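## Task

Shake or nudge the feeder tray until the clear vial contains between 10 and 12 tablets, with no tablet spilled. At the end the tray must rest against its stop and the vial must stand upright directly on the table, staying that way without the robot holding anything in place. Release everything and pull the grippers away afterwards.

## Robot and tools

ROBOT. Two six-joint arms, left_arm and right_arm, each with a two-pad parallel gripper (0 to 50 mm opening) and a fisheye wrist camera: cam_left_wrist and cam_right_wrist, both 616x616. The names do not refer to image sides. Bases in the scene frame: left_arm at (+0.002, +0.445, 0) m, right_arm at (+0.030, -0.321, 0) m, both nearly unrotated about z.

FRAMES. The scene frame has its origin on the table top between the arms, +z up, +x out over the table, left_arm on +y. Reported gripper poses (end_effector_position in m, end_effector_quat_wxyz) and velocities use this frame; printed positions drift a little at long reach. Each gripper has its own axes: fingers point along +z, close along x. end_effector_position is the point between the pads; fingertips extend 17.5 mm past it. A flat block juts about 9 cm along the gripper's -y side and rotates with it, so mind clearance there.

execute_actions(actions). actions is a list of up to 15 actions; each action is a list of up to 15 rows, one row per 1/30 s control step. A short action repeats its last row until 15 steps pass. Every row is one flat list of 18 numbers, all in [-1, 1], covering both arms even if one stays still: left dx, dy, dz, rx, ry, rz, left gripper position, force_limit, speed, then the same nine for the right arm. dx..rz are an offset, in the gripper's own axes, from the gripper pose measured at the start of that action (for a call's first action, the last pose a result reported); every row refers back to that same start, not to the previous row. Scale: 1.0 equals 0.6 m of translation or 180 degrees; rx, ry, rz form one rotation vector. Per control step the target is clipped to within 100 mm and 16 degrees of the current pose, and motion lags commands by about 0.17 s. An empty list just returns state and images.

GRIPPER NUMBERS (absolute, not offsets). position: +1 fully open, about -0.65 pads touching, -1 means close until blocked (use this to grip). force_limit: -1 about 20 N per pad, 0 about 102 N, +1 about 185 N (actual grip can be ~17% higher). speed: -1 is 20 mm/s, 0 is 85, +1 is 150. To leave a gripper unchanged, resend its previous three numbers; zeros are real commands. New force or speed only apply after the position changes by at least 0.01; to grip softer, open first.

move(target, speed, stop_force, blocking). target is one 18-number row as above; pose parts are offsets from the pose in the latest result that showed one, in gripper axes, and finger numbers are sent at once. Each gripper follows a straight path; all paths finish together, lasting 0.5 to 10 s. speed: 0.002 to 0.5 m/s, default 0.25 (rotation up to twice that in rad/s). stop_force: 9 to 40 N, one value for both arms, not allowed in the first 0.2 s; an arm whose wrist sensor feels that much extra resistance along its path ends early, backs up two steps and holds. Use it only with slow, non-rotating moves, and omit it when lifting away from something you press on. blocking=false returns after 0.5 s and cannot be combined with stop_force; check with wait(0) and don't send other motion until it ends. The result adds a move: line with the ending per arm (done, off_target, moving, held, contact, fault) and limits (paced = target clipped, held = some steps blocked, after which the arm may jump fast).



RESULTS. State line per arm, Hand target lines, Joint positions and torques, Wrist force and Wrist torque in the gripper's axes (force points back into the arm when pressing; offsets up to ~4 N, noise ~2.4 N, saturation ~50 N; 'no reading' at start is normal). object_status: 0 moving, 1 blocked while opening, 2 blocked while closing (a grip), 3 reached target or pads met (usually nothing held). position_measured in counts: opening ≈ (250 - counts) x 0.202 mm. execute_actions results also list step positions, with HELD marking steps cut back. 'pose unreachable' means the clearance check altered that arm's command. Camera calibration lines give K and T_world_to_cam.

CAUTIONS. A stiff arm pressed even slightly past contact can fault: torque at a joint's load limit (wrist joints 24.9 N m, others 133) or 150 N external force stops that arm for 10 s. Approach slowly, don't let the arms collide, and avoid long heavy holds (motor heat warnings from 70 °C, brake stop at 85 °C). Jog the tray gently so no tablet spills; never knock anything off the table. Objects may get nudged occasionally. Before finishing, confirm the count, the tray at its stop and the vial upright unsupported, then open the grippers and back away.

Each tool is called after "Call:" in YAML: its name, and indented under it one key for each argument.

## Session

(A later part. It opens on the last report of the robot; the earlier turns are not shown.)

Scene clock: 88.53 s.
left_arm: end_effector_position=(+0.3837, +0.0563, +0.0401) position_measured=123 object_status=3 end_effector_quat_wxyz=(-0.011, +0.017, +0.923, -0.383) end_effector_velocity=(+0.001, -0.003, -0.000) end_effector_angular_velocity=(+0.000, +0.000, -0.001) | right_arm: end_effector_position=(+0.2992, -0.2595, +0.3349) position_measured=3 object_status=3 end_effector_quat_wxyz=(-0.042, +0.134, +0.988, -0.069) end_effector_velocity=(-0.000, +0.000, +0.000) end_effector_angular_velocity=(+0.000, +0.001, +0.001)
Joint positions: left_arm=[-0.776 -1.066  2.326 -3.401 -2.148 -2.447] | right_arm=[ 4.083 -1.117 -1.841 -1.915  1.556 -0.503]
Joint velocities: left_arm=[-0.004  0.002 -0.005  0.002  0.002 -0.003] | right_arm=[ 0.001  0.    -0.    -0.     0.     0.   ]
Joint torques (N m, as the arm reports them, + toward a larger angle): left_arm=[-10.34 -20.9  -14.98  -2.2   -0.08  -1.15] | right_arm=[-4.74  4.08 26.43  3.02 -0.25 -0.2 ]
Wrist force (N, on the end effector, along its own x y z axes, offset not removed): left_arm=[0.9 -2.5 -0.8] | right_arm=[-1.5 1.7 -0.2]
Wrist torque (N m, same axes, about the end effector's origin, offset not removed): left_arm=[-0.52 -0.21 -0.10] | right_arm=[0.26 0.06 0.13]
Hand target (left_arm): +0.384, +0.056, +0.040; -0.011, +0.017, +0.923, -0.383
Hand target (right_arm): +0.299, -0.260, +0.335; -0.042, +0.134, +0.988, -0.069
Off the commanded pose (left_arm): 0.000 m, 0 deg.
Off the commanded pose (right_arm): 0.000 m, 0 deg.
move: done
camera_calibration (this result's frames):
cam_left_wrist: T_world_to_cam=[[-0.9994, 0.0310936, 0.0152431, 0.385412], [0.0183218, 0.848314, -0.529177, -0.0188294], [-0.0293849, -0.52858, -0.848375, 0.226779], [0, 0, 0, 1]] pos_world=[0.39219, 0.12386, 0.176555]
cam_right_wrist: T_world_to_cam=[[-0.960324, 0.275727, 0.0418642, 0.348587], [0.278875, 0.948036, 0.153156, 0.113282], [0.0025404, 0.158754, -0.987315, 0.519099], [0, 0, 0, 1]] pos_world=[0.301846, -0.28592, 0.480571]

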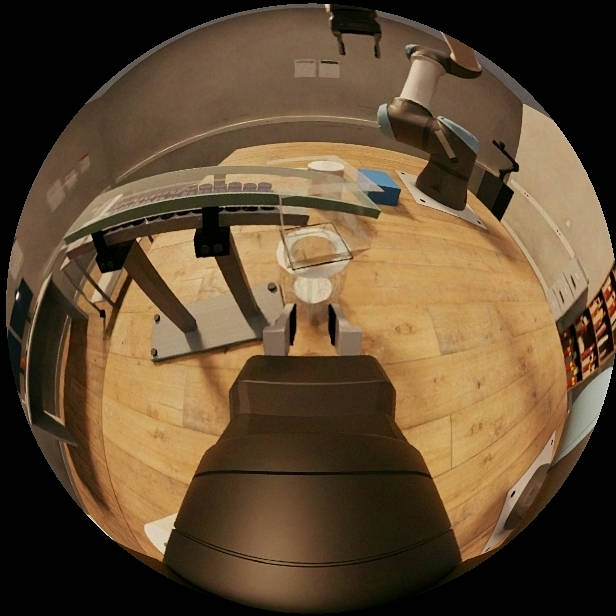

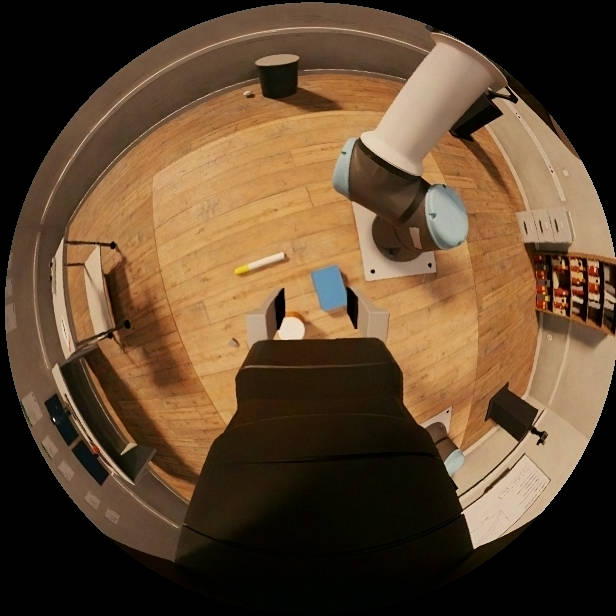

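Call:
move:
  target: [0.004,-0.004,0.004,0,0,0,0.2,0,0,0,0,0,0,0,0,1,0,0]
  speed: 0.01

Call:
move:
  target: [0,0,-0.25,0,0,0,0.2,0,0,0,0,0,0,0,0,1,0,0]
  speed: 0.1

Call:
move:
  target: [0,-0.26,-0.02,-0.25,0,0,-0.3,0,0,0,0,0,0,0,0,1,0,0]

Call:
zoom_image:
  camera: "cam_left_wrist"
  region: [120,160,400,340]

Scene clock: 100.47 s.
left_arm: end_effector_position=(+0.3813, +0.0532, +0.0401) position_measured=123 object_status=3 end_effector_quat_wxyz=(-0.011, +0.017, +0.923, -0.383) end_effector_velocity=(-0.001, -0.001, +0.000) end_effector_angular_velocity=(+0.000, +0.000, +0.000) | right_arm: end_effector_position=(+0.2992, -0.2595, +0.3349) position_measured=3 object_status=3 end_effector_quat_wxyz=(-0.042, +0.134, +0.988, -0.069) end_effector_velocity=(-0.000, -0.000, +0.000) end_effector_angular_velocity=(-0.000, +0.000, -0.000)
Joint positions: left_arm=[-0.786 -1.065  2.328 -3.409 -2.142 -2.457] | right_arm=[ 4.083 -1.117 -1.841 -1.915  1.556 -0.503]
Joint velocities: left_arm=[-0.005 -0.001  0.001 -0.003  0.003 -0.005] | right_arm=[-0.    -0.     0.    -0.001  0.     0.   ]
Joint torques (N m, as the arm reports them, + toward a larger angle): left_arm=[-10.96 -20.83  -3.59  -4.66  -0.01  -1.15] | right_arm=[-5.32  4.15 25.15  2.94 -0.26 -0.18]
Wrist force (N, on the end effector, along its own x y z axes, offset not removed): left_arm=[0.1 -1.3 -0.3] | right_arm=[1.5 -0.8 -1.9]
Wrist torque (N m, same axes, about the end effector's origin, offset not removed): left_arm=[-0.31 0.03 -0.05] | right_arm=[-0.33 -0.53 0.05]
Hand target (left_arm): +0.381, +0.053, +0.040; -0.011, +0.017, +0.923, -0.383
Hand target (right_arm): +0.299, -0.260, +0.335; -0.042, +0.134, +0.988, -0.069
Off the commanded pose (left_arm): 0.000 m, 0 deg.
Off the commanded pose (right_arm): 0.000 m, 0 deg.
move: done
camera_calibration (this result's frames):
cam_left_wrist: T_world_to_cam=[[-0.999399, 0.0311169, 0.0152579, 0.383112], [0.0183335, 0.84831, -0.529182, -0.0161113], [-0.0294099, -0.528585, -0.848371, 0.225083], [0, 0, 0, 1]] pos_world=[0.389797, 0.120721, 0.176582]
cam_right_wrist: T_world_to_cam=[[-0.960324, 0.275727, 0.0418645, 0.348587], [0.278875, 0.948036, 0.153156, 0.113282], [0.00254013, 0.158754, -0.987315, 0.519099], [0, 0, 0, 1]] pos_world=[0.301846, -0.28592, 0.480571]

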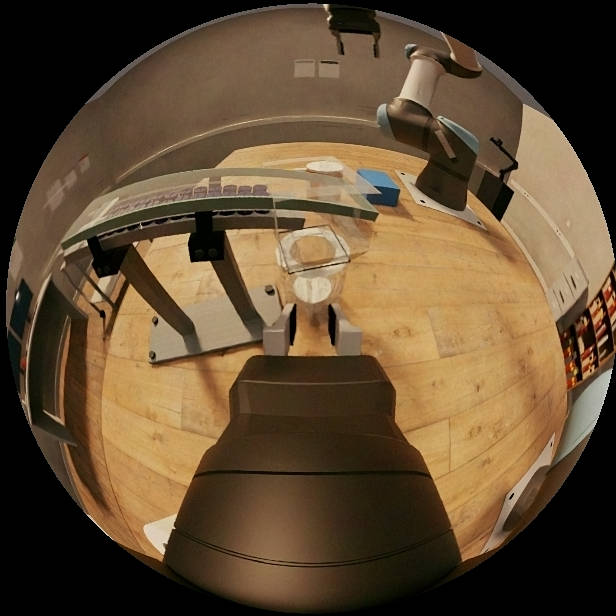

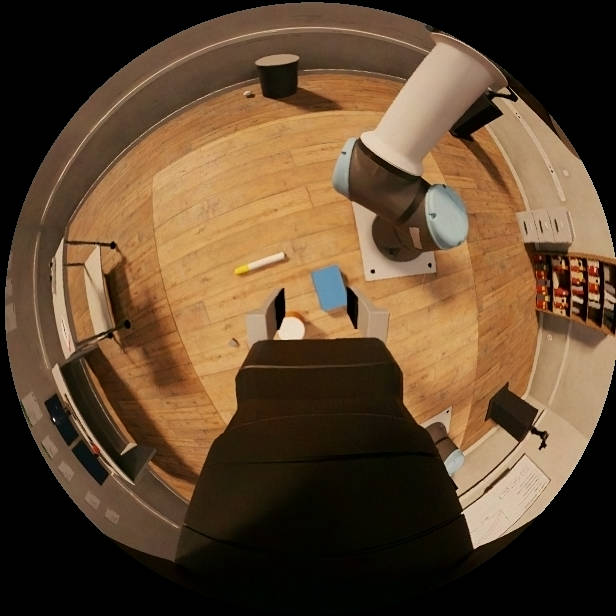

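Scene clock: 102.50 s.
left_arm: end_effector_position=(+0.3865, +0.1591, +0.1459) position_measured=123 object_status=3 end_effector_quat_wxyz=(-0.011, +0.017, +0.923, -0.383) end_effector_velocity=(+0.000, +0.002, +0.001) end_effector_angular_velocity=(+0.002, +0.003, -0.001) | right_arm: end_effector_position=(+0.2992, -0.2595, +0.3349) position_measured=3 object_status=3 end_effector_quat_wxyz=(-0.042, +0.134, +0.988, -0.069) end_effector_velocity=(-0.000, -0.001, +0.000) end_effector_angular_velocity=(-0.002, -0.000, -0.000)
Joint positions: left_arm=[-0.562 -1.467  2.364 -2.901 -2.251 -2.215] | right_arm=[ 4.083 -1.117 -1.841 -1.915  1.556 -0.503]
Joint velocities: left_arm=[ 0.004 -0.004 -0.002  0.013 -0.002  0.006] | right_arm=[-0.     0.     0.001 -0.002 -0.001  0.   ]
Joint torques (N m, as the arm reports them, + toward a larger angle): left_arm=[  9.57 -36.81 -23.96  -2.22  -2.83   1.27] | right_arm=[-5.4   4.55 25.86  2.94 -0.26 -0.23]
Wrist force (N, on the end effector, along its own x y z axes, offset not removed): left_arm=[1.6 -2.6 0.4] | right_arm=[-3.1 -2.0 0.4]
Wrist torque (N m, same axes, about the end effector's origin, offset not removed): left_arm=[-0.46 -0.26 -0.09] | right_arm=[-0.62 0.48 0.06]
Hand target (left_arm): +0.387, +0.159, +0.146; -0.011, +0.017, +0.923, -0.383
Hand target (right_arm): +0.299, -0.260, +0.335; -0.042, +0.134, +0.988, -0.069
Off the commanded pose (left_arm): 0.000 m, 0 deg.
Off the commanded pose (right_arm): 0.000 m, 0 deg.
move: done
camera_calibration (this result's frames):
cam_left_wrist: T_world_to_cam=[[-0.99941, 0.0309133, 0.0149779, 0.383529], [0.0183098, 0.848328, -0.529155, -0.0500594], [-0.0290641, -0.528568, -0.848393, 0.370791], [0, 0, 0, 1]] pos_world=[0.394995, 0.226599, 0.282343]
cam_right_wrist: T_world_to_cam=[[-0.960324, 0.275727, 0.0418645, 0.348587], [0.278875, 0.948036, 0.153156, 0.113282], [0.00254014, 0.158754, -0.987315, 0.519099], [0, 0, 0, 1]] pos_world=[0.301846, -0.28592, 0.480571]

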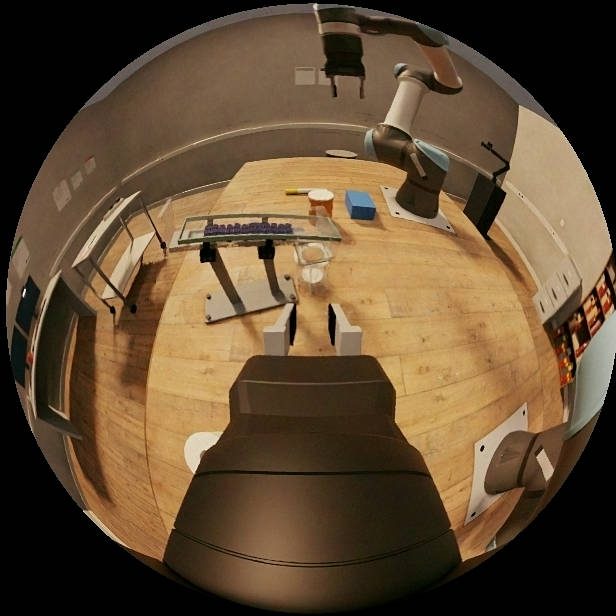

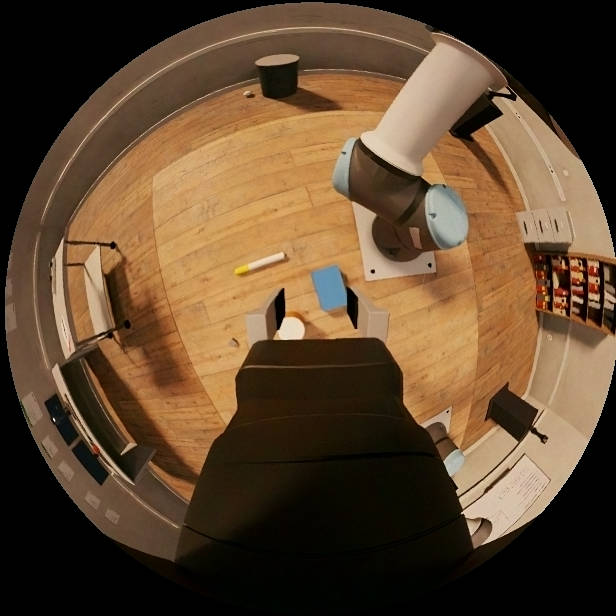

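Scene clock: 104.67 s.
left_arm: end_effector_position=(+0.3835, +0.0574, +0.2645) position_measured=198 object_status=3 end_effector_quat_wxyz=(-0.004, +0.021, +1.000, -0.002) end_effector_velocity=(-0.000, -0.001, +0.002) end_effector_angular_velocity=(+0.012, +0.003, +0.001) | right_arm: end_effector_position=(+0.2992, -0.2595, +0.3349) position_measured=3 object_status=3 end_effector_quat_wxyz=(-0.042, +0.134, +0.988, -0.069) end_effector_velocity=(-0.000, +0.000, +0.000) end_effector_angular_velocity=(-0.000, +0.002, -0.000)
Joint positions: left_arm=[-1.044 -1.518  1.645 -1.696 -1.58  -2.539] | right_arm=[ 4.083 -1.117 -1.841 -1.915  1.556 -0.503]
Joint velocities: left_arm=[-0.003  0.007 -0.016  0.021  0.004 -0.004] | right_arm=[ 0.    -0.001  0.001 -0.002  0.002 -0.   ]
Joint torques (N m, as the arm reports them, + toward a larger angle): left_arm=[ -8.02 -14.7  -33.14  -1.65   1.23  -1.23] | right_arm=[-5.87  4.03 25.62  2.89 -0.14 -0.17]
Wrist force (N, on the end effector, along its own x y z axes, offset not removed): left_arm=[-0.7 -3.1 -0.9] | right_arm=[1.1 -2.5 -1.8]
Wrist torque (N m, same axes, about the end effector's origin, offset not removed): left_arm=[-0.66 0.10 0.09] | right_arm=[-0.70 -0.39 0.16]
Hand target (left_arm): +0.384, +0.057, +0.265; -0.004, +0.020, +1.000, -0.001
Hand target (right_arm): +0.299, -0.260, +0.335; -0.042, +0.134, +0.988, -0.069
Off the commanded pose (left_arm): 0.000 m, 0 deg.
Off the commanded pose (right_arm): 0.000 m, 0 deg.
move: done
camera_calibration (this result's frames):
cam_left_wrist: T_world_to_cam=[[-0.999569, 0.0286294, 0.0065143, 0.38431], [0.0293611, 0.974153, 0.223972, -0.111614], [0.0000662596, 0.224067, -0.974574, 0.396631], [0, 0, 0, 1]] pos_world=[0.387396, 0.00885443, 0.409041]
cam_right_wrist: T_world_to_cam=[[-0.960324, 0.275727, 0.0418644, 0.348587], [0.278875, 0.948036, 0.153156, 0.113282], [0.00254026, 0.158754, -0.987315, 0.519099], [0, 0, 0, 1]] pos_world=[0.301846, -0.28592, 0.480571]

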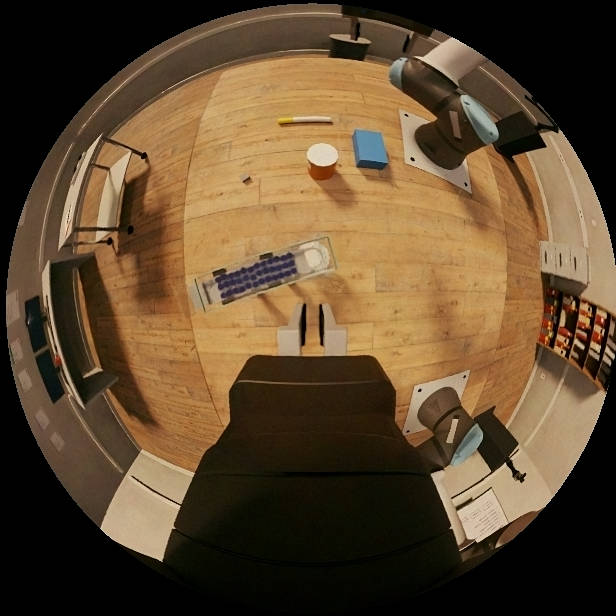

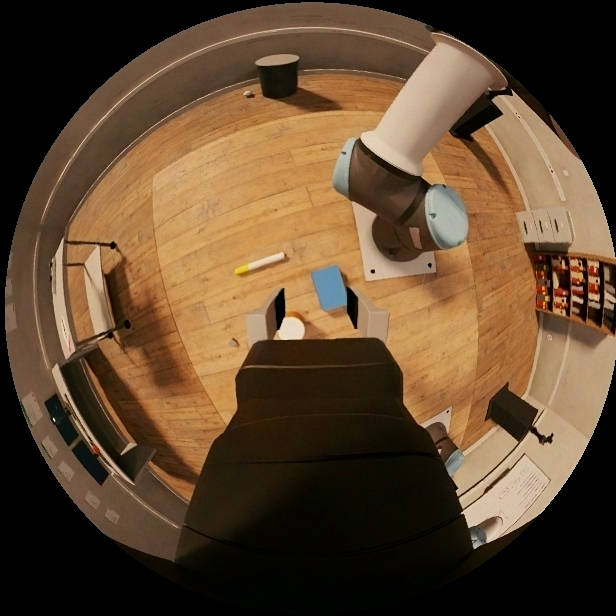

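Region (120, 160, 400, 340) of cam_left_wrist's 616x616 image, scaled by 1.800, with more detail than that image has; it fills the top 324 rows of this view, and the rest is white.

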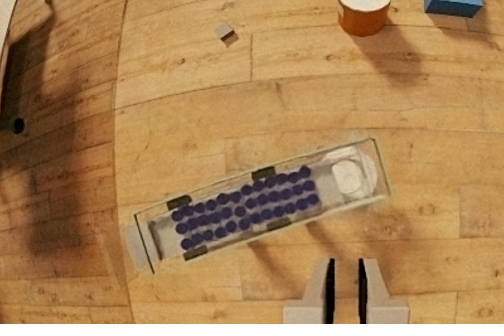

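Call:
move:
  target: [-0.345,0.015,0,0,0,0.414,-0.3,0,0,0,0,0,0,0,0,1,0,0]

Call:
move:
  target: [0,0,0.145,0,0,0,-0.3,0,0,0,0,0,0,0,0,1,0,0]

Call:
move:
  target: [0,-0.1,0,0,0,0,-0.3,0,0,0,0,0,0,0,0,1,0,0]
  speed: 0.01
  stop_force: 12

Call:
zoom_image:
  camera: "cam_left_wrist"
  region: [240,100,390,270]

Scene clock: 114.73 s.
left_arm: end_effector_position=(+0.5906, +0.0581, +0.2627) position_measured=198 object_status=3 end_effector_quat_wxyz=(-0.002, +0.621, +0.784, -0.004) end_effector_velocity=(+0.002, -0.000, +0.001) end_effector_angular_velocity=(+0.001, +0.002, -0.012) | right_arm: end_effector_position=(+0.2992, -0.2595, +0.3349) position_measured=3 object_status=3 end_effector_quat_wxyz=(-0.042, +0.134, +0.988, -0.069) end_effector_velocity=(-0.000, +0.000, -0.000) end_effector_angular_velocity=(-0.001, +0.002, +0.000)
Joint positions: left_arm=[-0.774 -1.029  1.007 -1.545 -1.578 -0.969] | right_arm=[ 4.083 -1.117 -1.841 -1.915  1.556 -0.503]
Joint velocities: left_arm=[ 0.001  0.007 -0.013  0.009 -0.001  0.014] | right_arm=[ 0.001 -0.001 -0.    -0.001  0.001 -0.   ]
Joint torques (N m, as the arm reports them, + toward a larger angle): left_arm=[  9.57 -37.59 -30.26  -1.45  -1.46   1.88] | right_arm=[-5.92  4.25 25.59  2.98 -0.2  -0.12]
Wrist force (N, on the end effector, along its own x y z axes, offset not removed): left_arm=[-0.6 -2.2 -1.9] | right_arm=[-2.6 -1.4 -0.8]
Wrist torque (N m, same axes, about the end effector's origin, offset not removed): left_arm=[-0.52 0.13 0.01] | right_arm=[-0.48 0.10 0.11]
Hand target (left_arm): +0.591, +0.058, +0.263; -0.002, +0.622, +0.783, -0.004
Hand target (right_arm): +0.299, -0.260, +0.335; -0.042, +0.134, +0.988, -0.069
Off the commanded pose (left_arm): 0.000 m, 0 deg.
Off the commanded pose (right_arm): 0.000 m, 0 deg.
move: done
camera_calibration (this result's frames):
cam_left_wrist: T_world_to_cam=[[-0.2405, 0.970644, -0.00311278, 0.0907529], [0.946792, 0.235294, 0.219594, -0.615776], [0.21388, 0.0498652, -0.975586, 0.278769], [0, 0, 0, 1]] pos_world=[0.545215, 0.0428987, 0.407466]
cam_right_wrist: T_world_to_cam=[[-0.960324, 0.275727, 0.0418643, 0.348587], [0.278875, 0.948036, 0.153156, 0.113282], [0.00254037, 0.158754, -0.987315, 0.519099], [0, 0, 0, 1]] pos_world=[0.301846, -0.28592, 0.480571]

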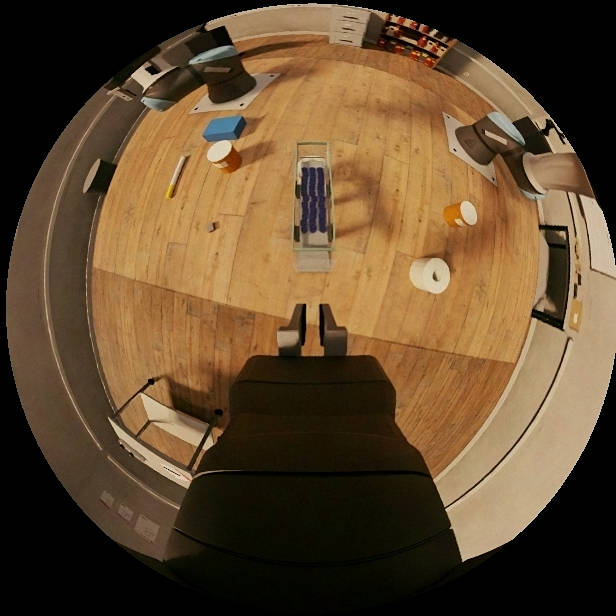

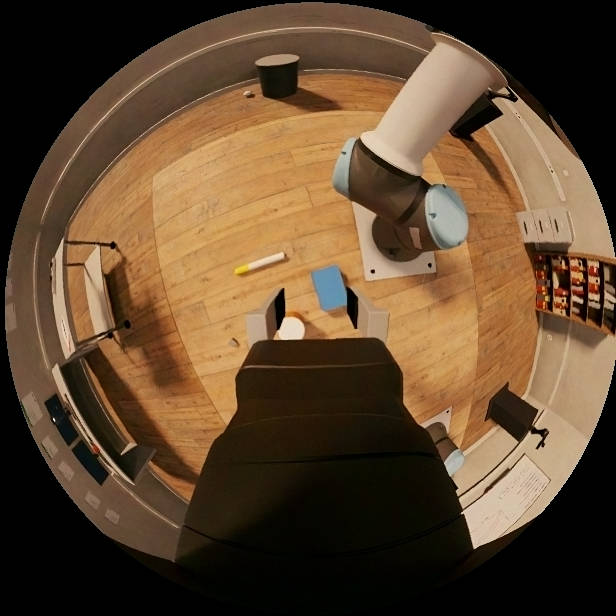

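Scene clock: 115.73 s.
left_arm: end_effector_position=(+0.5899, +0.0580, +0.1760) position_measured=198 object_status=3 end_effector_quat_wxyz=(-0.002, +0.621, +0.784, -0.004) end_effector_velocity=(+0.000, -0.000, -0.002) end_effector_angular_velocity=(-0.002, -0.002, +0.000) | right_arm: end_effector_position=(+0.2992, -0.2595, +0.3349) position_measured=3 object_status=3 end_effector_quat_wxyz=(-0.042, +0.134, +0.988, -0.069) end_effector_velocity=(+0.000, -0.000, -0.001) end_effector_angular_velocity=(-0.003, +0.003, -0.000)
Joint positions: left_arm=[-0.775 -1.011  1.201 -1.757 -1.578 -0.97 ] | right_arm=[ 4.083 -1.117 -1.841 -1.915  1.556 -0.503]
Joint velocities: left_arm=[ 0.    -0.     0.005 -0.007  0.    -0.   ] | right_arm=[-0.    -0.002 -0.001 -0.001  0.     0.   ]
Joint torques (N m, as the arm reports them, + toward a larger angle): left_arm=[ -9.4  -38.82 -17.62  -4.36   1.26  -1.11] | right_arm=[-5.75  3.9  25.83  2.96 -0.19 -0.16]
Wrist force (N, on the end effector, along its own x y z axes, offset not removed): left_arm=[-0.4 -2.2 -1.1] | right_arm=[-3.7 1.8 -1.6]
Wrist torque (N m, same axes, about the end effector's origin, offset not removed): left_arm=[-0.51 0.04 -0.05] | right_arm=[0.26 0.43 0.21]
Hand target (left_arm): +0.590, +0.058, +0.176; -0.002, +0.621, +0.784, -0.004
Hand target (right_arm): +0.299, -0.260, +0.335; -0.042, +0.134, +0.988, -0.069
Off the commanded pose (left_arm): 0.000 m, 0 deg.
Off the commanded pose (right_arm): 0.000 m, 0 deg.
move: done
camera_calibration (this result's frames):
cam_left_wrist: T_world_to_cam=[[-0.240494, 0.970646, -0.00301457, 0.0904648], [0.946816, 0.235271, 0.219516, -0.595995], [0.213782, 0.0499381, -0.975604, 0.194408], [0, 0, 0, 1]] pos_world=[0.544493, 0.0427029, 0.320769]
cam_right_wrist: T_world_to_cam=[[-0.960324, 0.275727, 0.0418644, 0.348587], [0.278875, 0.948036, 0.153156, 0.113282], [0.00254031, 0.158754, -0.987315, 0.519099], [0, 0, 0, 1]] pos_world=[0.301846, -0.28592, 0.480571]

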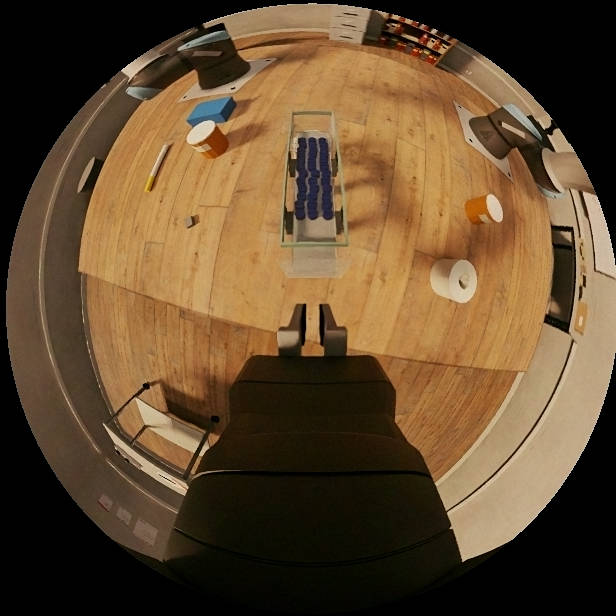

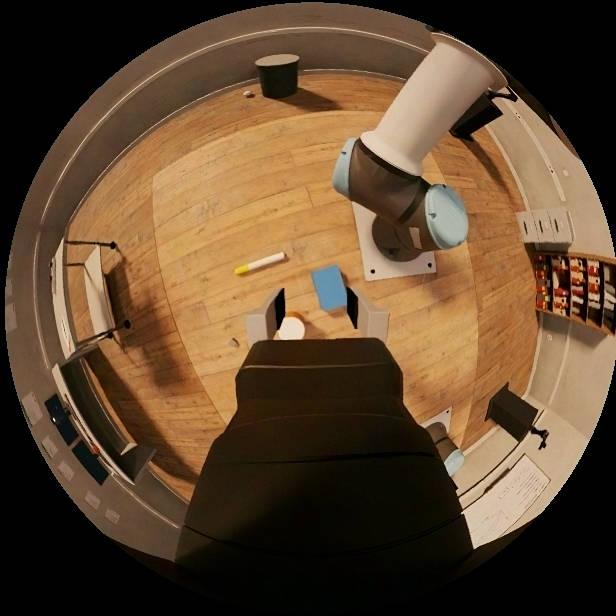

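Scene clock: 119.17 s.
left_arm: end_effector_position=(+0.5602, +0.0509, +0.1764) position_measured=198 object_status=3 end_effector_quat_wxyz=(-0.002, +0.621, +0.784, -0.004) end_effector_velocity=(+0.002, +0.000, +0.000) end_effector_angular_velocity=(-0.000, +0.002, -0.002) | right_arm: end_effector_position=(+0.2992, -0.2595, +0.3349) position_measured=3 object_status=3 end_effector_quat_wxyz=(-0.042, +0.134, +0.988, -0.069) end_effector_velocity=(+0.000, -0.000, +0.000) end_effector_angular_velocity=(+0.001, -0.001, -0.001)
Joint positions: left_arm=[-0.811 -1.064  1.283 -1.787 -1.579 -1.006] | right_arm=[ 4.083 -1.117 -1.841 -1.915  1.556 -0.503]
Joint velocities: left_arm=[ 0.003  0.005 -0.008  0.005 -0.002  0.006] | right_arm=[-0.001 -0.     0.     0.001 -0.    -0.   ]
Joint torques (N m, as the arm reports them, + toward a larger angle): left_arm=[ -0.28 -33.74 -25.96   1.3   -5.51   1.86] | right_arm=[-6.09  4.38 25.69  3.02 -0.11 -0.22]
Wrist force (N, on the end effector, along its own x y z axes, offset not removed): left_arm=[1.0 19.0 -0.5] | right_arm=[-0.6 -0.2 -0.7]
Wrist torque (N m, same axes, about the end effector's origin, offset not removed): left_arm=[-0.84 -0.15 -0.33] | right_arm=[-0.15 -0.18 0.25]
Hand target (left_arm): +0.561, +0.051, +0.176; -0.002, +0.621, +0.784, -0.004
Hand target (right_arm): +0.299, -0.260, +0.335; -0.042, +0.134, +0.988, -0.069
Off the commanded pose (left_arm): 0.030 m, 0 deg.
Off the commanded pose (right_arm): 0.000 m, 0 deg.
move: contact (left_arm)
camera_calibration (this result's frames):
cam_left_wrist: T_world_to_cam=[[-0.240425, 0.970662, -0.00332196, 0.0901873], [0.946794, 0.235265, 0.219618, -0.566374], [0.213957, 0.0496565, -0.97558, 0.201451], [0, 0, 0, 1]] pos_world=[0.51482, 0.0357029, 0.321217]
cam_right_wrist: T_world_to_cam=[[-0.960324, 0.275727, 0.0418645, 0.348587], [0.278875, 0.948036, 0.153156, 0.113282], [0.00254011, 0.158754, -0.987315, 0.519099], [0, 0, 0, 1]] pos_world=[0.301846, -0.28592, 0.480571]

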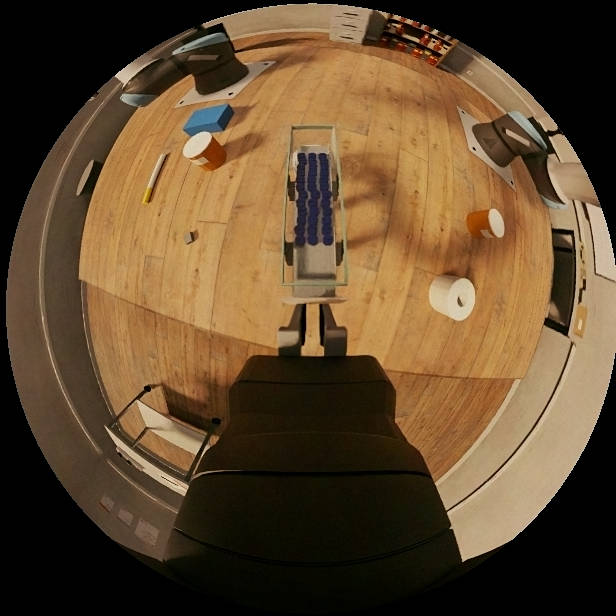

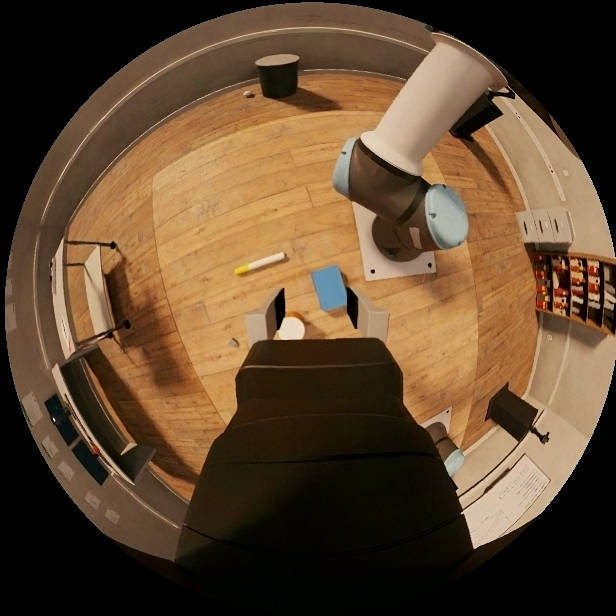

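Region (240, 100, 390, 270) of cam_left_wrist's 616x616 image, scaled by 2.965, with more detail than that image has; it fills the left 445 columns of this view, and the rest is white.

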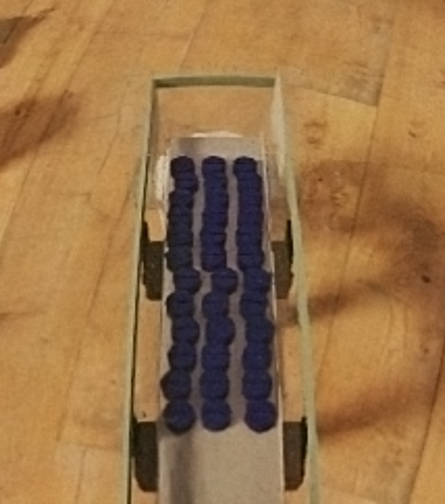

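Call:
execute_actions:
  actions:
    - [[0,0.0715,0,0,0,0,-0.3,0,0,0,0,0,0,0,0,1,0,0]]
    - [[0,-0.07,0,0,0,0,-0.3,0,0,0,0,0,0,0,0,1,0,0]]
    - [[0,0.07,0,0,0,0,-0.3,0,0,0,0,0,0,0,0,1,0,0]]
    - [[0,-0.07,0,0,0,0,-0.3,0,0,0,0,0,0,0,0,1,0,0]]
    - [[0,0.07,0,0,0,0,-0.3,0,0,0,0,0,0,0,0,1,0,0]]
    - [[0,-0.07,0,0,0,0,-0.3,0,0,0,0,0,0,0,0,1,0,0]]
    - [[0,0.07,0,0,0,0,-0.3,0,0,0,0,0,0,0,0,1,0,0]]
    - [[0,-0.07,0,0,0,0,-0.3,0,0,0,0,0,0,0,0,1,0,0]]
    - [[0,0.07,0,0,0,0,-0.3,0,0,0,0,0,0,0,0,1,0,0]]
    - [[0,-0.07,0,0,0,0,-0.3,0,0,0,0,0,0,0,0,1,0,0]]
    - [[0,0.07,0,0,0,0,-0.3,0,0,0,0,0,0,0,0,1,0,0]]
    - [[0,-0.07,0,0,0,0,-0.3,0,0,0,0,0,0,0,0,1,0,0]]
    - [[0,0.07,0,0,0,0,-0.3,0,0,0,0,0,0,0,0,1,0,0]]
    - [[0,-0.07,0,0,0,0,-0.3,0,0,0,0,0,0,0,0,1,0,0]]
    - [[0,0.07,0,0,0,0,-0.3,0,0,0,0,0,0,0,0,1,0,0]]
    - [[0,-0.05,0,0,0,0,-0.3,0,0,0,0,0,0,0,0,1,0,0]]

Call:
zoom_image:
  camera: "cam_left_wrist"
  region: [260,100,370,230]

Scene clock: 141.10 s.
left_arm: end_effector_position=(+0.5725, +0.0551, +0.1758) position_measured=198 object_status=3 end_effector_quat_wxyz=(-0.001, +0.621, +0.784, -0.004) end_effector_velocity=(-0.006, -0.001, +0.001) end_effector_angular_velocity=(-0.002, -0.002, +0.001) | right_arm: end_effector_position=(+0.2992, -0.2595, +0.3349) position_measured=3 object_status=3 end_effector_quat_wxyz=(-0.042, +0.134, +0.988, -0.069) end_effector_velocity=(+0.001, -0.000, +0.000) end_effector_angular_velocity=(+0.001, -0.002, -0.000)
Joint positions: left_arm=[-0.795 -1.045  1.255 -1.779 -1.578 -0.99 ] | right_arm=[ 4.083 -1.117 -1.841 -1.915  1.556 -0.503]
Joint velocities: left_arm=[-0.007 -0.014  0.02  -0.009  0.    -0.008] | right_arm=[-0.     0.    -0.     0.002 -0.001  0.   ]
Joint torques (N m, as the arm reports them, + toward a larger angle): left_arm=[-10.62 -60.69 -19.25  -4.47   1.21  -1.2 ] | right_arm=[-5.1   4.36 26.05  3.   -0.18 -0.2 ]
Wrist force (N, on the end effector, along its own x y z axes, offset not removed): left_arm=[0.3 -1.3 0.4] | right_arm=[-2.7 0.5 -1.2]
Wrist torque (N m, same axes, about the end effector's origin, offset not removed): left_arm=[-0.24 -0.02 -0.04] | right_arm=[-0.06 0.18 0.21]
Hand target (left_arm): +0.572, +0.055, +0.176; -0.001, +0.621, +0.784, -0.004
Hand target (right_arm): +0.299, -0.260, +0.335; -0.042, +0.134, +0.988, -0.069
Off the commanded pose (left_arm): 0.001 m, 0 deg.
Off the commanded pose (right_arm): 0.000 m, 0 deg.
Step readings (end_effector_position; steps 1 to 15: 1st action; 16 to 30: 2nd action; 31 to 45: 3rd action; 46 to 60: 4th action; 61 to 75: 5th action; 76 to 90: 6th action; 91 to 105: 7th action; 106 to 120: 8th action; 121 to 135: 9th action; 136 to 150: 10th action; 151 to 165: 11th action; 166 to 180: 12th action; 181 to 195: 13th action):
0: left_arm (+0.5607, +0.0511, +0.1763) | right_arm (+0.2992, -0.2595, +0.3349)
1: left_arm (+0.5607, +0.0511, +0.1762) | right_arm (+0.2992, -0.2595, +0.3349)
2: left_arm (+0.5632, +0.0528, +0.1752) | right_arm (+0.2992, -0.2595, +0.3349)
4: left_arm (+0.5771, +0.0574, +0.1744) | right_arm (+0.2992, -0.2595, +0.3349)
8: left_arm (+0.5939, +0.0604, +0.1755) | right_arm (+0.2992, -0.2595, +0.3349)
15: left_arm (+0.6009, +0.0608, +0.1760) | right_arm (+0.2992, -0.2595, +0.3349)
16: left_arm (+0.6012, +0.0607, +0.1761) | right_arm (+0.2992, -0.2595, +0.3349)
17: left_arm (+0.5993, +0.0588, +0.1772) | right_arm (+0.2992, -0.2595, +0.3349)
19: left_arm (+0.5855, +0.0545, +0.1783) | right_arm (+0.2992, -0.2595, +0.3349)
23: left_arm (+0.5683, +0.0523, +0.1765) | right_arm (+0.2992, -0.2595, +0.3349)
30: left_arm (+0.5611, +0.0513, +0.1763) | right_arm (+0.2992, -0.2595, +0.3349)
31: left_arm (+0.5609, +0.0513, +0.1763) | right_arm (+0.2992, -0.2595, +0.3349)
32: left_arm (+0.5630, +0.0529, +0.1754) | right_arm (+0.2992, -0.2595, +0.3349)
34: left_arm (+0.5769, +0.0575, +0.1745) | right_arm (+0.2992, -0.2595, +0.3349)
38: left_arm (+0.5938, +0.0605, +0.1756) | right_arm (+0.2992, -0.2595, +0.3349)
45: left_arm (+0.6010, +0.0609, +0.1759) | right_arm (+0.2992, -0.2595, +0.3349)
46: left_arm (+0.6012, +0.0609, +0.1760) | right_arm (+0.2992, -0.2595, +0.3349)
47: left_arm (+0.5993, +0.0590, +0.1771) | right_arm (+0.2992, -0.2595, +0.3349)
49: left_arm (+0.5856, +0.0547, +0.1782) | right_arm (+0.2992, -0.2595, +0.3349)
53: left_arm (+0.5683, +0.0524, +0.1765) | right_arm (+0.2992, -0.2595, +0.3349)
60: left_arm (+0.5612, +0.0514, +0.1763) | right_arm (+0.2992, -0.2595, +0.3349)
61: left_arm (+0.5609, +0.0514, +0.1763) | right_arm (+0.2992, -0.2595, +0.3349)
62: left_arm (+0.5630, +0.0531, +0.1753) | right_arm (+0.2992, -0.2595, +0.3349)
64: left_arm (+0.5769, +0.0577, +0.1745) | right_arm (+0.2992, -0.2595, +0.3349)
68: left_arm (+0.5938, +0.0607, +0.1756) | right_arm (+0.2992, -0.2595, +0.3349)
75: left_arm (+0.6010, +0.0611, +0.1759) | right_arm (+0.2992, -0.2595, +0.3349)
76: left_arm (+0.6012, +0.0610, +0.1759) | right_arm (+0.2992, -0.2595, +0.3349)
77: left_arm (+0.5993, +0.0591, +0.1771) | right_arm (+0.2992, -0.2595, +0.3349)
79: left_arm (+0.5856, +0.0548, +0.1781) | right_arm (+0.2992, -0.2595, +0.3349)
83: left_arm (+0.5683, +0.0526, +0.1764) | right_arm (+0.2992, -0.2595, +0.3349)
90: left_arm (+0.5612, +0.0516, +0.1762) | right_arm (+0.2992, -0.2595, +0.3349)
91: left_arm (+0.5609, +0.0516, +0.1762) | right_arm (+0.2992, -0.2595, +0.3349)
92: left_arm (+0.5630, +0.0532, +0.1752) | right_arm (+0.2992, -0.2595, +0.3349)
94: left_arm (+0.5769, +0.0579, +0.1744) | right_arm (+0.2992, -0.2595, +0.3349)
98: left_arm (+0.5938, +0.0609, +0.1755) | right_arm (+0.2992, -0.2595, +0.3349)
105: left_arm (+0.6010, +0.0612, +0.1758) | right_arm (+0.2992, -0.2595, +0.3349)
106: left_arm (+0.6012, +0.0612, +0.1759) | right_arm (+0.2992, -0.2595, +0.3349)
107: left_arm (+0.5993, +0.0593, +0.1770) | right_arm (+0.2992, -0.2595, +0.3349)
109: left_arm (+0.5856, +0.0550, +0.1781) | right_arm (+0.2992, -0.2595, +0.3349)
113: left_arm (+0.5683, +0.0528, +0.1764) | right_arm (+0.2992, -0.2595, +0.3349)
120: left_arm (+0.5612, +0.0518, +0.1762) | right_arm (+0.2992, -0.2595, +0.3349)
121: left_arm (+0.5609, +0.0517, +0.1761) | right_arm (+0.2992, -0.2595, +0.3349)
122: left_arm (+0.5630, +0.0534, +0.1752) | right_arm (+0.2992, -0.2595, +0.3349)
124: left_arm (+0.5769, +0.0580, +0.1744) | right_arm (+0.2992, -0.2595, +0.3349)
128: left_arm (+0.5938, +0.0610, +0.1755) | right_arm (+0.2992, -0.2595, +0.3349)
135: left_arm (+0.6010, +0.0614, +0.1758) | right_arm (+0.2992, -0.2595, +0.3349)
136: left_arm (+0.6012, +0.0614, +0.1758) | right_arm (+0.2992, -0.2595, +0.3349)
137: left_arm (+0.5993, +0.0595, +0.1770) | right_arm (+0.2992, -0.2595, +0.3349)
139: left_arm (+0.5856, +0.0552, +0.1780) | right_arm (+0.2992, -0.2595, +0.3349)
143: left_arm (+0.5684, +0.0529, +0.1763) | right_arm (+0.2992, -0.2595, +0.3349)
150: left_arm (+0.5612, +0.0519, +0.1761) | right_arm (+0.2992, -0.2595, +0.3349)
151: left_arm (+0.5610, +0.0519, +0.1761) | right_arm (+0.2992, -0.2595, +0.3349)
152: left_arm (+0.5630, +0.0536, +0.1751) | right_arm (+0.2992, -0.2595, +0.3349)
154: left_arm (+0.5769, +0.0582, +0.1743) | right_arm (+0.2992, -0.2595, +0.3349)
158: left_arm (+0.5938, +0.0612, +0.1754) | right_arm (+0.2992, -0.2595, +0.3349)
165: left_arm (+0.6010, +0.0616, +0.1757) | right_arm (+0.2992, -0.2595, +0.3349)
166: left_arm (+0.6013, +0.0615, +0.1758) | right_arm (+0.2992, -0.2595, +0.3349)
167: left_arm (+0.5993, +0.0596, +0.1769) | right_arm (+0.2992, -0.2595, +0.3349)
169: left_arm (+0.5856, +0.0553, +0.1780) | right_arm (+0.2992, -0.2595, +0.3349)
173: left_arm (+0.5684, +0.0531, +0.1762) | right_arm (+0.2992, -0.2595, +0.3349)
180: left_arm (+0.5612, +0.0521, +0.1761) | right_arm (+0.2992, -0.2595, +0.3349)
181: left_arm (+0.5610, +0.0521, +0.1760) | right_arm (+0.2992, -0.2595, +0.3349)
182: left_arm (+0.5631, +0.0537, +0.1751) | right_arm (+0.2992, -0.2595, +0.3349)
184: left_arm (+0.5769, +0.0583, +0.1743) | right_arm (+0.2992, -0.2595, +0.3349)
Lines left out of this list: 17.
camera_calibration (this result's frames):
cam_left_wrist: T_world_to_cam=[[-0.240648, 0.970604, -0.00402184, 0.0893326], [0.946492, 0.235583, 0.220573, -0.578897], [0.215037, 0.0492738, -0.975362, 0.19737], [0, 0, 0, 1]] pos_world=[0.526978, 0.0399468, 0.320556]
cam_right_wrist: T_world_to_cam=[[-0.960324, 0.275727, 0.0418644, 0.348587], [0.278875, 0.948036, 0.153156, 0.113282], [0.00254032, 0.158754, -0.987315, 0.519099], [0, 0, 0, 1]] pos_world=[0.301846, -0.28592, 0.480571]

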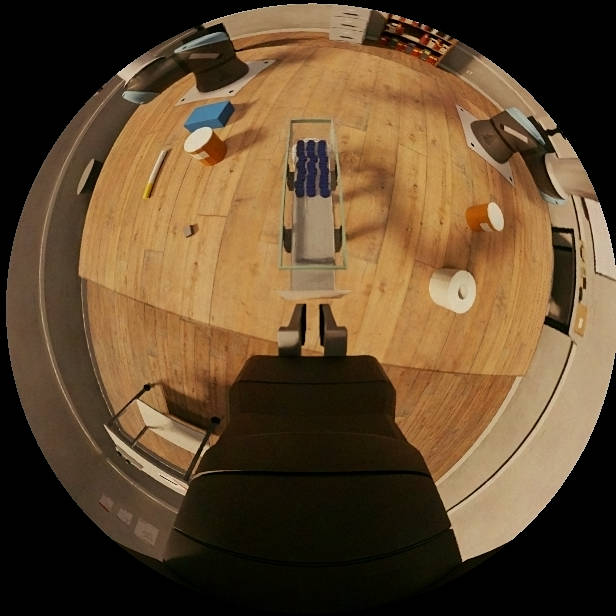

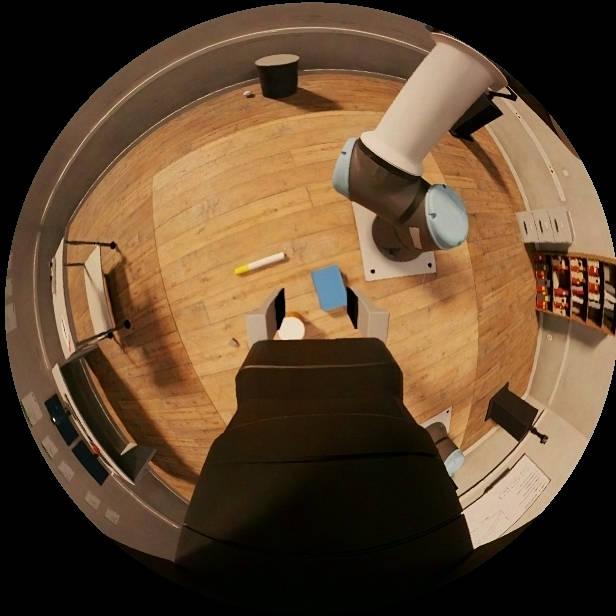

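Region (260, 100, 370, 230) of cam_left_wrist's 616x616 image, scaled by 3.877, with more detail than that image has; it fills the left 426 columns of this view, and the rest is white.

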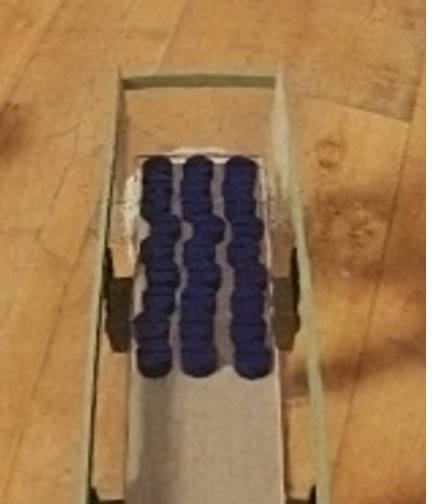

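9 rows. Two jogs.

Call:
execute_actions:
  actions:
    - [[0,-0.02,0,0,0,0,-0.3,0,0,0,0,0,0,0,0,1,0,0]]
    - [[0,0.07,0,0,0,0,-0.3,0,0,0,0,0,0,0,0,1,0,0]]
    - [[0,-0.07,0,0,0,0,-0.3,0,0,0,0,0,0,0,0,1,0,0]]
    - [[0,0.07,0,0,0,0,-0.3,0,0,0,0,0,0,0,0,1,0,0]]
    - [[0,-0.05,0,0,0,0,-0.3,0,0,0,0,0,0,0,0,1,0,0]]

Call:
zoom_image:
  camera: "cam_left_wrist"
  region: [260,100,370,230]

Scene clock: 150.30 s.
left_arm: end_effector_position=(+0.5724, +0.0554, +0.1757) position_measured=198 object_status=3 end_effector_quat_wxyz=(-0.001, +0.621, +0.784, -0.004) end_effector_velocity=(-0.006, -0.001, -0.001) end_effector_angular_velocity=(+0.000, -0.001, +0.000) | right_arm: end_effector_position=(+0.2992, -0.2595, +0.3349) position_measured=3 object_status=3 end_effector_quat_wxyz=(-0.042, +0.134, +0.988, -0.069) end_effector_velocity=(+0.000, -0.001, +0.000) end_effector_angular_velocity=(-0.000, -0.003, +0.000)
Joint positions: left_arm=[-0.795 -1.046  1.256 -1.78  -1.578 -0.99 ] | right_arm=[ 4.083 -1.117 -1.841 -1.915  1.556 -0.503]
Joint velocities: left_arm=[-0.008 -0.012  0.02  -0.009  0.001 -0.008] | right_arm=[ 0.     0.002  0.    -0.    -0.002 -0.   ]
Joint torques (N m, as the arm reports them, + toward a larger angle): left_arm=[ -9.73 -61.91 -18.15  -4.51   1.14  -1.32] | right_arm=[-5.61  4.22 25.83  2.86 -0.19 -0.26]
Wrist force (N, on the end effector, along its own x y z axes, offset not removed): left_arm=[-0.1 -1.9 -0.6] | right_arm=[0.0 -0.1 -0.5]
Wrist torque (N m, same axes, about the end effector's origin, offset not removed): left_arm=[-0.36 -0.03 -0.01] | right_arm=[-0.22 -0.24 0.06]
Hand target (left_arm): +0.572, +0.055, +0.176; -0.001, +0.621, +0.784, -0.003
Hand target (right_arm): +0.299, -0.260, +0.335; -0.042, +0.134, +0.988, -0.069
Off the commanded pose (left_arm): 0.001 m, 0 deg.
Off the commanded pose (right_arm): 0.000 m, 0 deg.
Step readings (end_effector_position; steps 1 to 15: 1st action; 16 to 30: 2nd action; 31 to 45: 3rd action; 46 to 60: 4th action; 61 to 75: 5th action):
0: left_arm (+0.5718, +0.0550, +0.1759) | right_arm (+0.2992, -0.2595, +0.3349)
1: left_arm (+0.5718, +0.0550, +0.1759) | right_arm (+0.2992, -0.2595, +0.3349)
2: left_arm (+0.5706, +0.0545, +0.1760) | right_arm (+0.2992, -0.2595, +0.3349)
4: left_arm (+0.5667, +0.0536, +0.1760) | right_arm (+0.2992, -0.2595, +0.3349)
8: left_arm (+0.5627, +0.0528, +0.1759) | right_arm (+0.2992, -0.2595, +0.3349)
15: left_arm (+0.5611, +0.0524, +0.1759) | right_arm (+0.2992, -0.2595, +0.3349)
16: left_arm (+0.5611, +0.0524, +0.1759) | right_arm (+0.2992, -0.2595, +0.3349)
17: left_arm (+0.5633, +0.0540, +0.1750) | right_arm (+0.2992, -0.2595, +0.3349)
19: left_arm (+0.5771, +0.0586, +0.1743) | right_arm (+0.2992, -0.2595, +0.3349)
23: left_arm (+0.5938, +0.0616, +0.1753) | right_arm (+0.2992, -0.2595, +0.3349)
30: left_arm (+0.6009, +0.0620, +0.1756) | right_arm (+0.2992, -0.2595, +0.3349)
31: left_arm (+0.6012, +0.0620, +0.1756) | right_arm (+0.2992, -0.2595, +0.3349)
32: left_arm (+0.5992, +0.0601, +0.1768) | right_arm (+0.2992, -0.2595, +0.3349)
34: left_arm (+0.5855, +0.0558, +0.1778) | right_arm (+0.2992, -0.2595, +0.3349)
38: left_arm (+0.5683, +0.0536, +0.1761) | right_arm (+0.2992, -0.2595, +0.3349)
45: left_arm (+0.5611, +0.0526, +0.1759) | right_arm (+0.2992, -0.2595, +0.3349)
46: left_arm (+0.5609, +0.0525, +0.1759) | right_arm (+0.2992, -0.2595, +0.3349)
47: left_arm (+0.5630, +0.0542, +0.1749) | right_arm (+0.2992, -0.2595, +0.3349)
49: left_arm (+0.5768, +0.0588, +0.1741) | right_arm (+0.2992, -0.2595, +0.3349)
53: left_arm (+0.5938, +0.0618, +0.1752) | right_arm (+0.2992, -0.2595, +0.3349)
60: left_arm (+0.6009, +0.0622, +0.1755) | right_arm (+0.2992, -0.2595, +0.3349)
61: left_arm (+0.6012, +0.0622, +0.1756) | right_arm (+0.2992, -0.2595, +0.3349)
62: left_arm (+0.5995, +0.0608, +0.1764) | right_arm (+0.2992, -0.2595, +0.3349)
64: left_arm (+0.5891, +0.0580, +0.1767) | right_arm (+0.2992, -0.2595, +0.3349)
68: left_arm (+0.5772, +0.0562, +0.1758) | right_arm (+0.2992, -0.2595, +0.3349)
75: end_effector_position above
camera_calibration (this result's frames):
cam_left_wrist: T_world_to_cam=[[-0.240722, 0.970585, -0.00426271, 0.0890817], [0.946394, 0.235692, 0.220878, -0.578845], [0.215385, 0.0491358, -0.975292, 0.197061], [0, 0, 0, 1]] pos_world=[0.526815, 0.0402851, 0.320426]
cam_right_wrist: T_world_to_cam=[[-0.960324, 0.275727, 0.0418642, 0.348587], [0.278875, 0.948036, 0.153156, 0.113282], [0.00254041, 0.158754, -0.987315, 0.519099], [0, 0, 0, 1]] pos_world=[0.301846, -0.28592, 0.480571]

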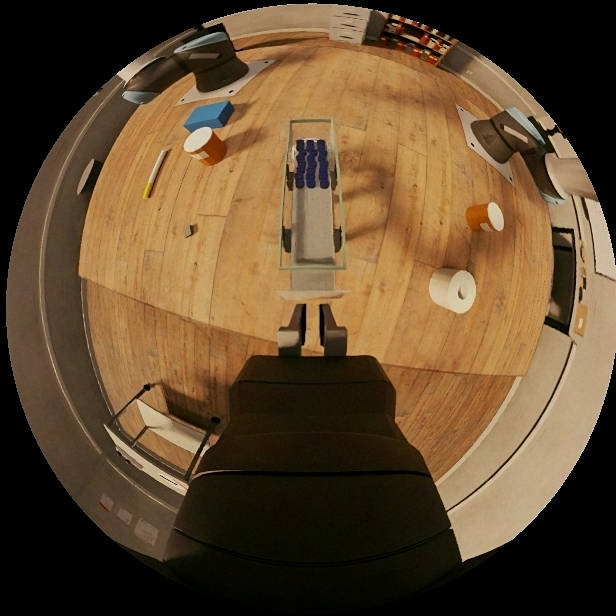

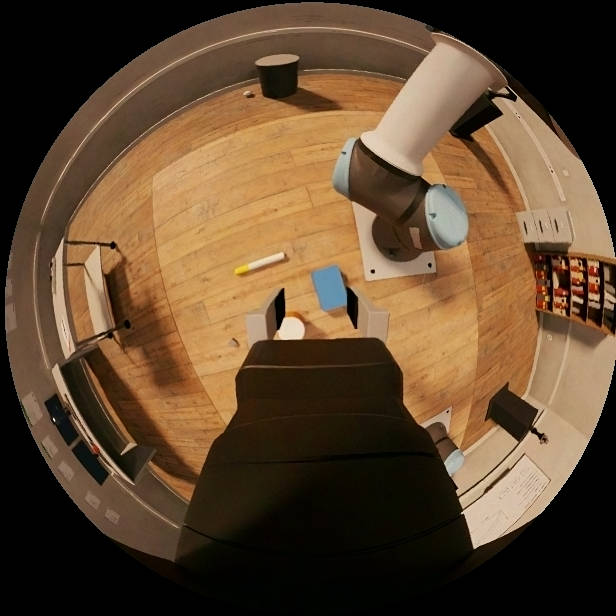

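Region (260, 100, 370, 230) of cam_left_wrist's 616x616 image, scaled by 3.877, with more detail than that image has; it fills the left 426 columns of this view, and the rest is white.

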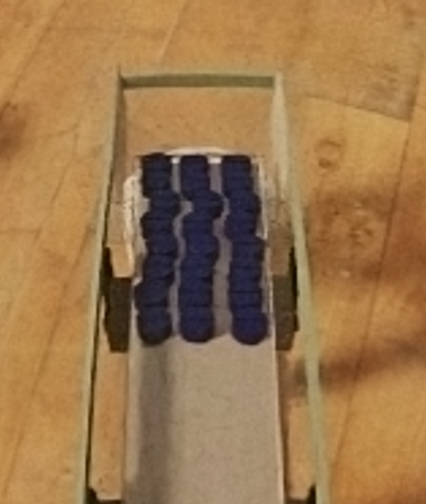

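Call:
move:
  target: [0,0.04,-0.15,0,0,0,-0.3,0,0,0,0,0,0,0,0,1,0,0]

Call:
finished_scene:
  scene: 2

Scene clock: 155.63 s.
left_arm: end_effector_position=(+0.5963, +0.0612, +0.2653) position_measured=198 object_status=3 end_effector_quat_wxyz=(-0.001, +0.621, +0.784, -0.003) end_effector_velocity=(+0.001, +0.000, +0.001) end_effector_angular_velocity=(+0.003, +0.004, -0.001) | right_arm: end_effector_position=(+0.2992, -0.2595, +0.3349) position_measured=3 object_status=3 end_effector_quat_wxyz=(-0.042, +0.134, +0.988, -0.069) end_effector_velocity=(+0.000, -0.000, +0.000) end_effector_angular_velocity=(+0.001, -0.001, -0.001)
Joint positions: left_arm=[-0.766 -1.021  0.988 -1.536 -1.578 -0.961] | right_arm=[ 4.083 -1.117 -1.841 -1.915  1.556 -0.503]
Joint velocities: left_arm=[ 0.001  0.005 -0.012  0.012  0.     0.001] | right_arm=[-0.001  0.001  0.001 -0.    -0.    -0.   ]
Joint torques (N m, as the arm reports them, + toward a larger angle): left_arm=[  9.5  -38.44 -32.97  -1.35  -1.39   1.52] | right_arm=[-5.3   4.46 25.82  2.9  -0.2  -0.22]
Wrist force (N, on the end effector, along its own x y z axes, offset not removed): left_arm=[1.5 -1.5 -0.1] | right_arm=[-2.4 0.4 -2.9]
Wrist torque (N m, same axes, about the end effector's origin, offset not removed): left_arm=[-0.32 -0.36 -0.13] | right_arm=[-0.22 0.11 0.20]
Hand target (left_arm): +0.596, +0.061, +0.266; -0.001, +0.621, +0.784, -0.003
Hand target (right_arm): +0.299, -0.260, +0.335; -0.042, +0.134, +0.988, -0.069
Off the commanded pose (left_arm): 0.000 m, 0 deg.
Off the commanded pose (right_arm): 0.000 m, 0 deg.
move: done
camera_calibration (this result's frames):
cam_left_wrist: T_world_to_cam=[[-0.240741, 0.970579, -0.00446751, 0.0896254], [0.946332, 0.235744, 0.221088, -0.622616], [0.215637, 0.0489972, -0.975244, 0.278864], [0, 0, 0, 1]] pos_world=[0.550645, 0.0461261, 0.410014]
cam_right_wrist: T_world_to_cam=[[-0.960324, 0.275727, 0.0418644, 0.348587], [0.278875, 0.948036, 0.153156, 0.113282], [0.00254023, 0.158754, -0.987315, 0.519099], [0, 0, 0, 1]] pos_world=[0.301846, -0.28592, 0.480571]

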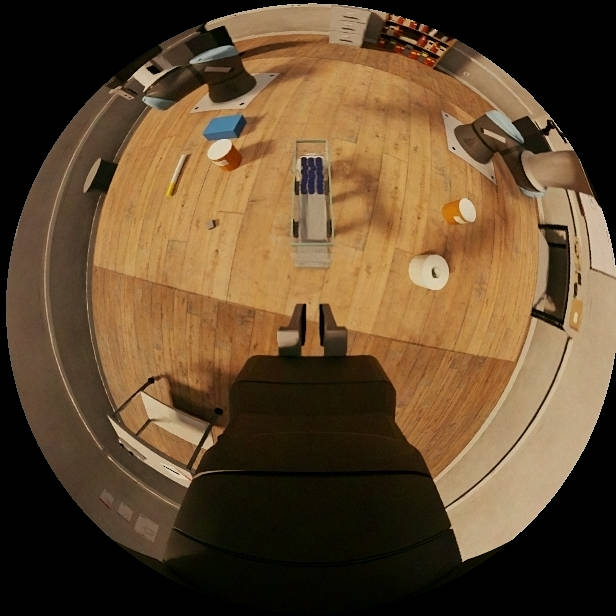

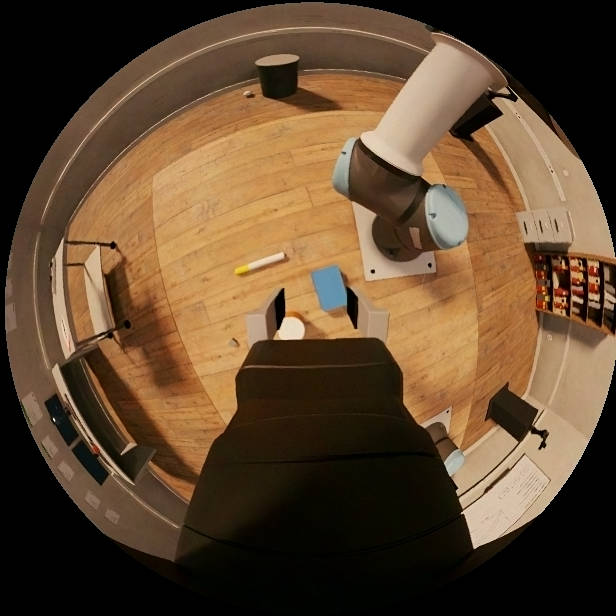

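The scene is finished: the task was done.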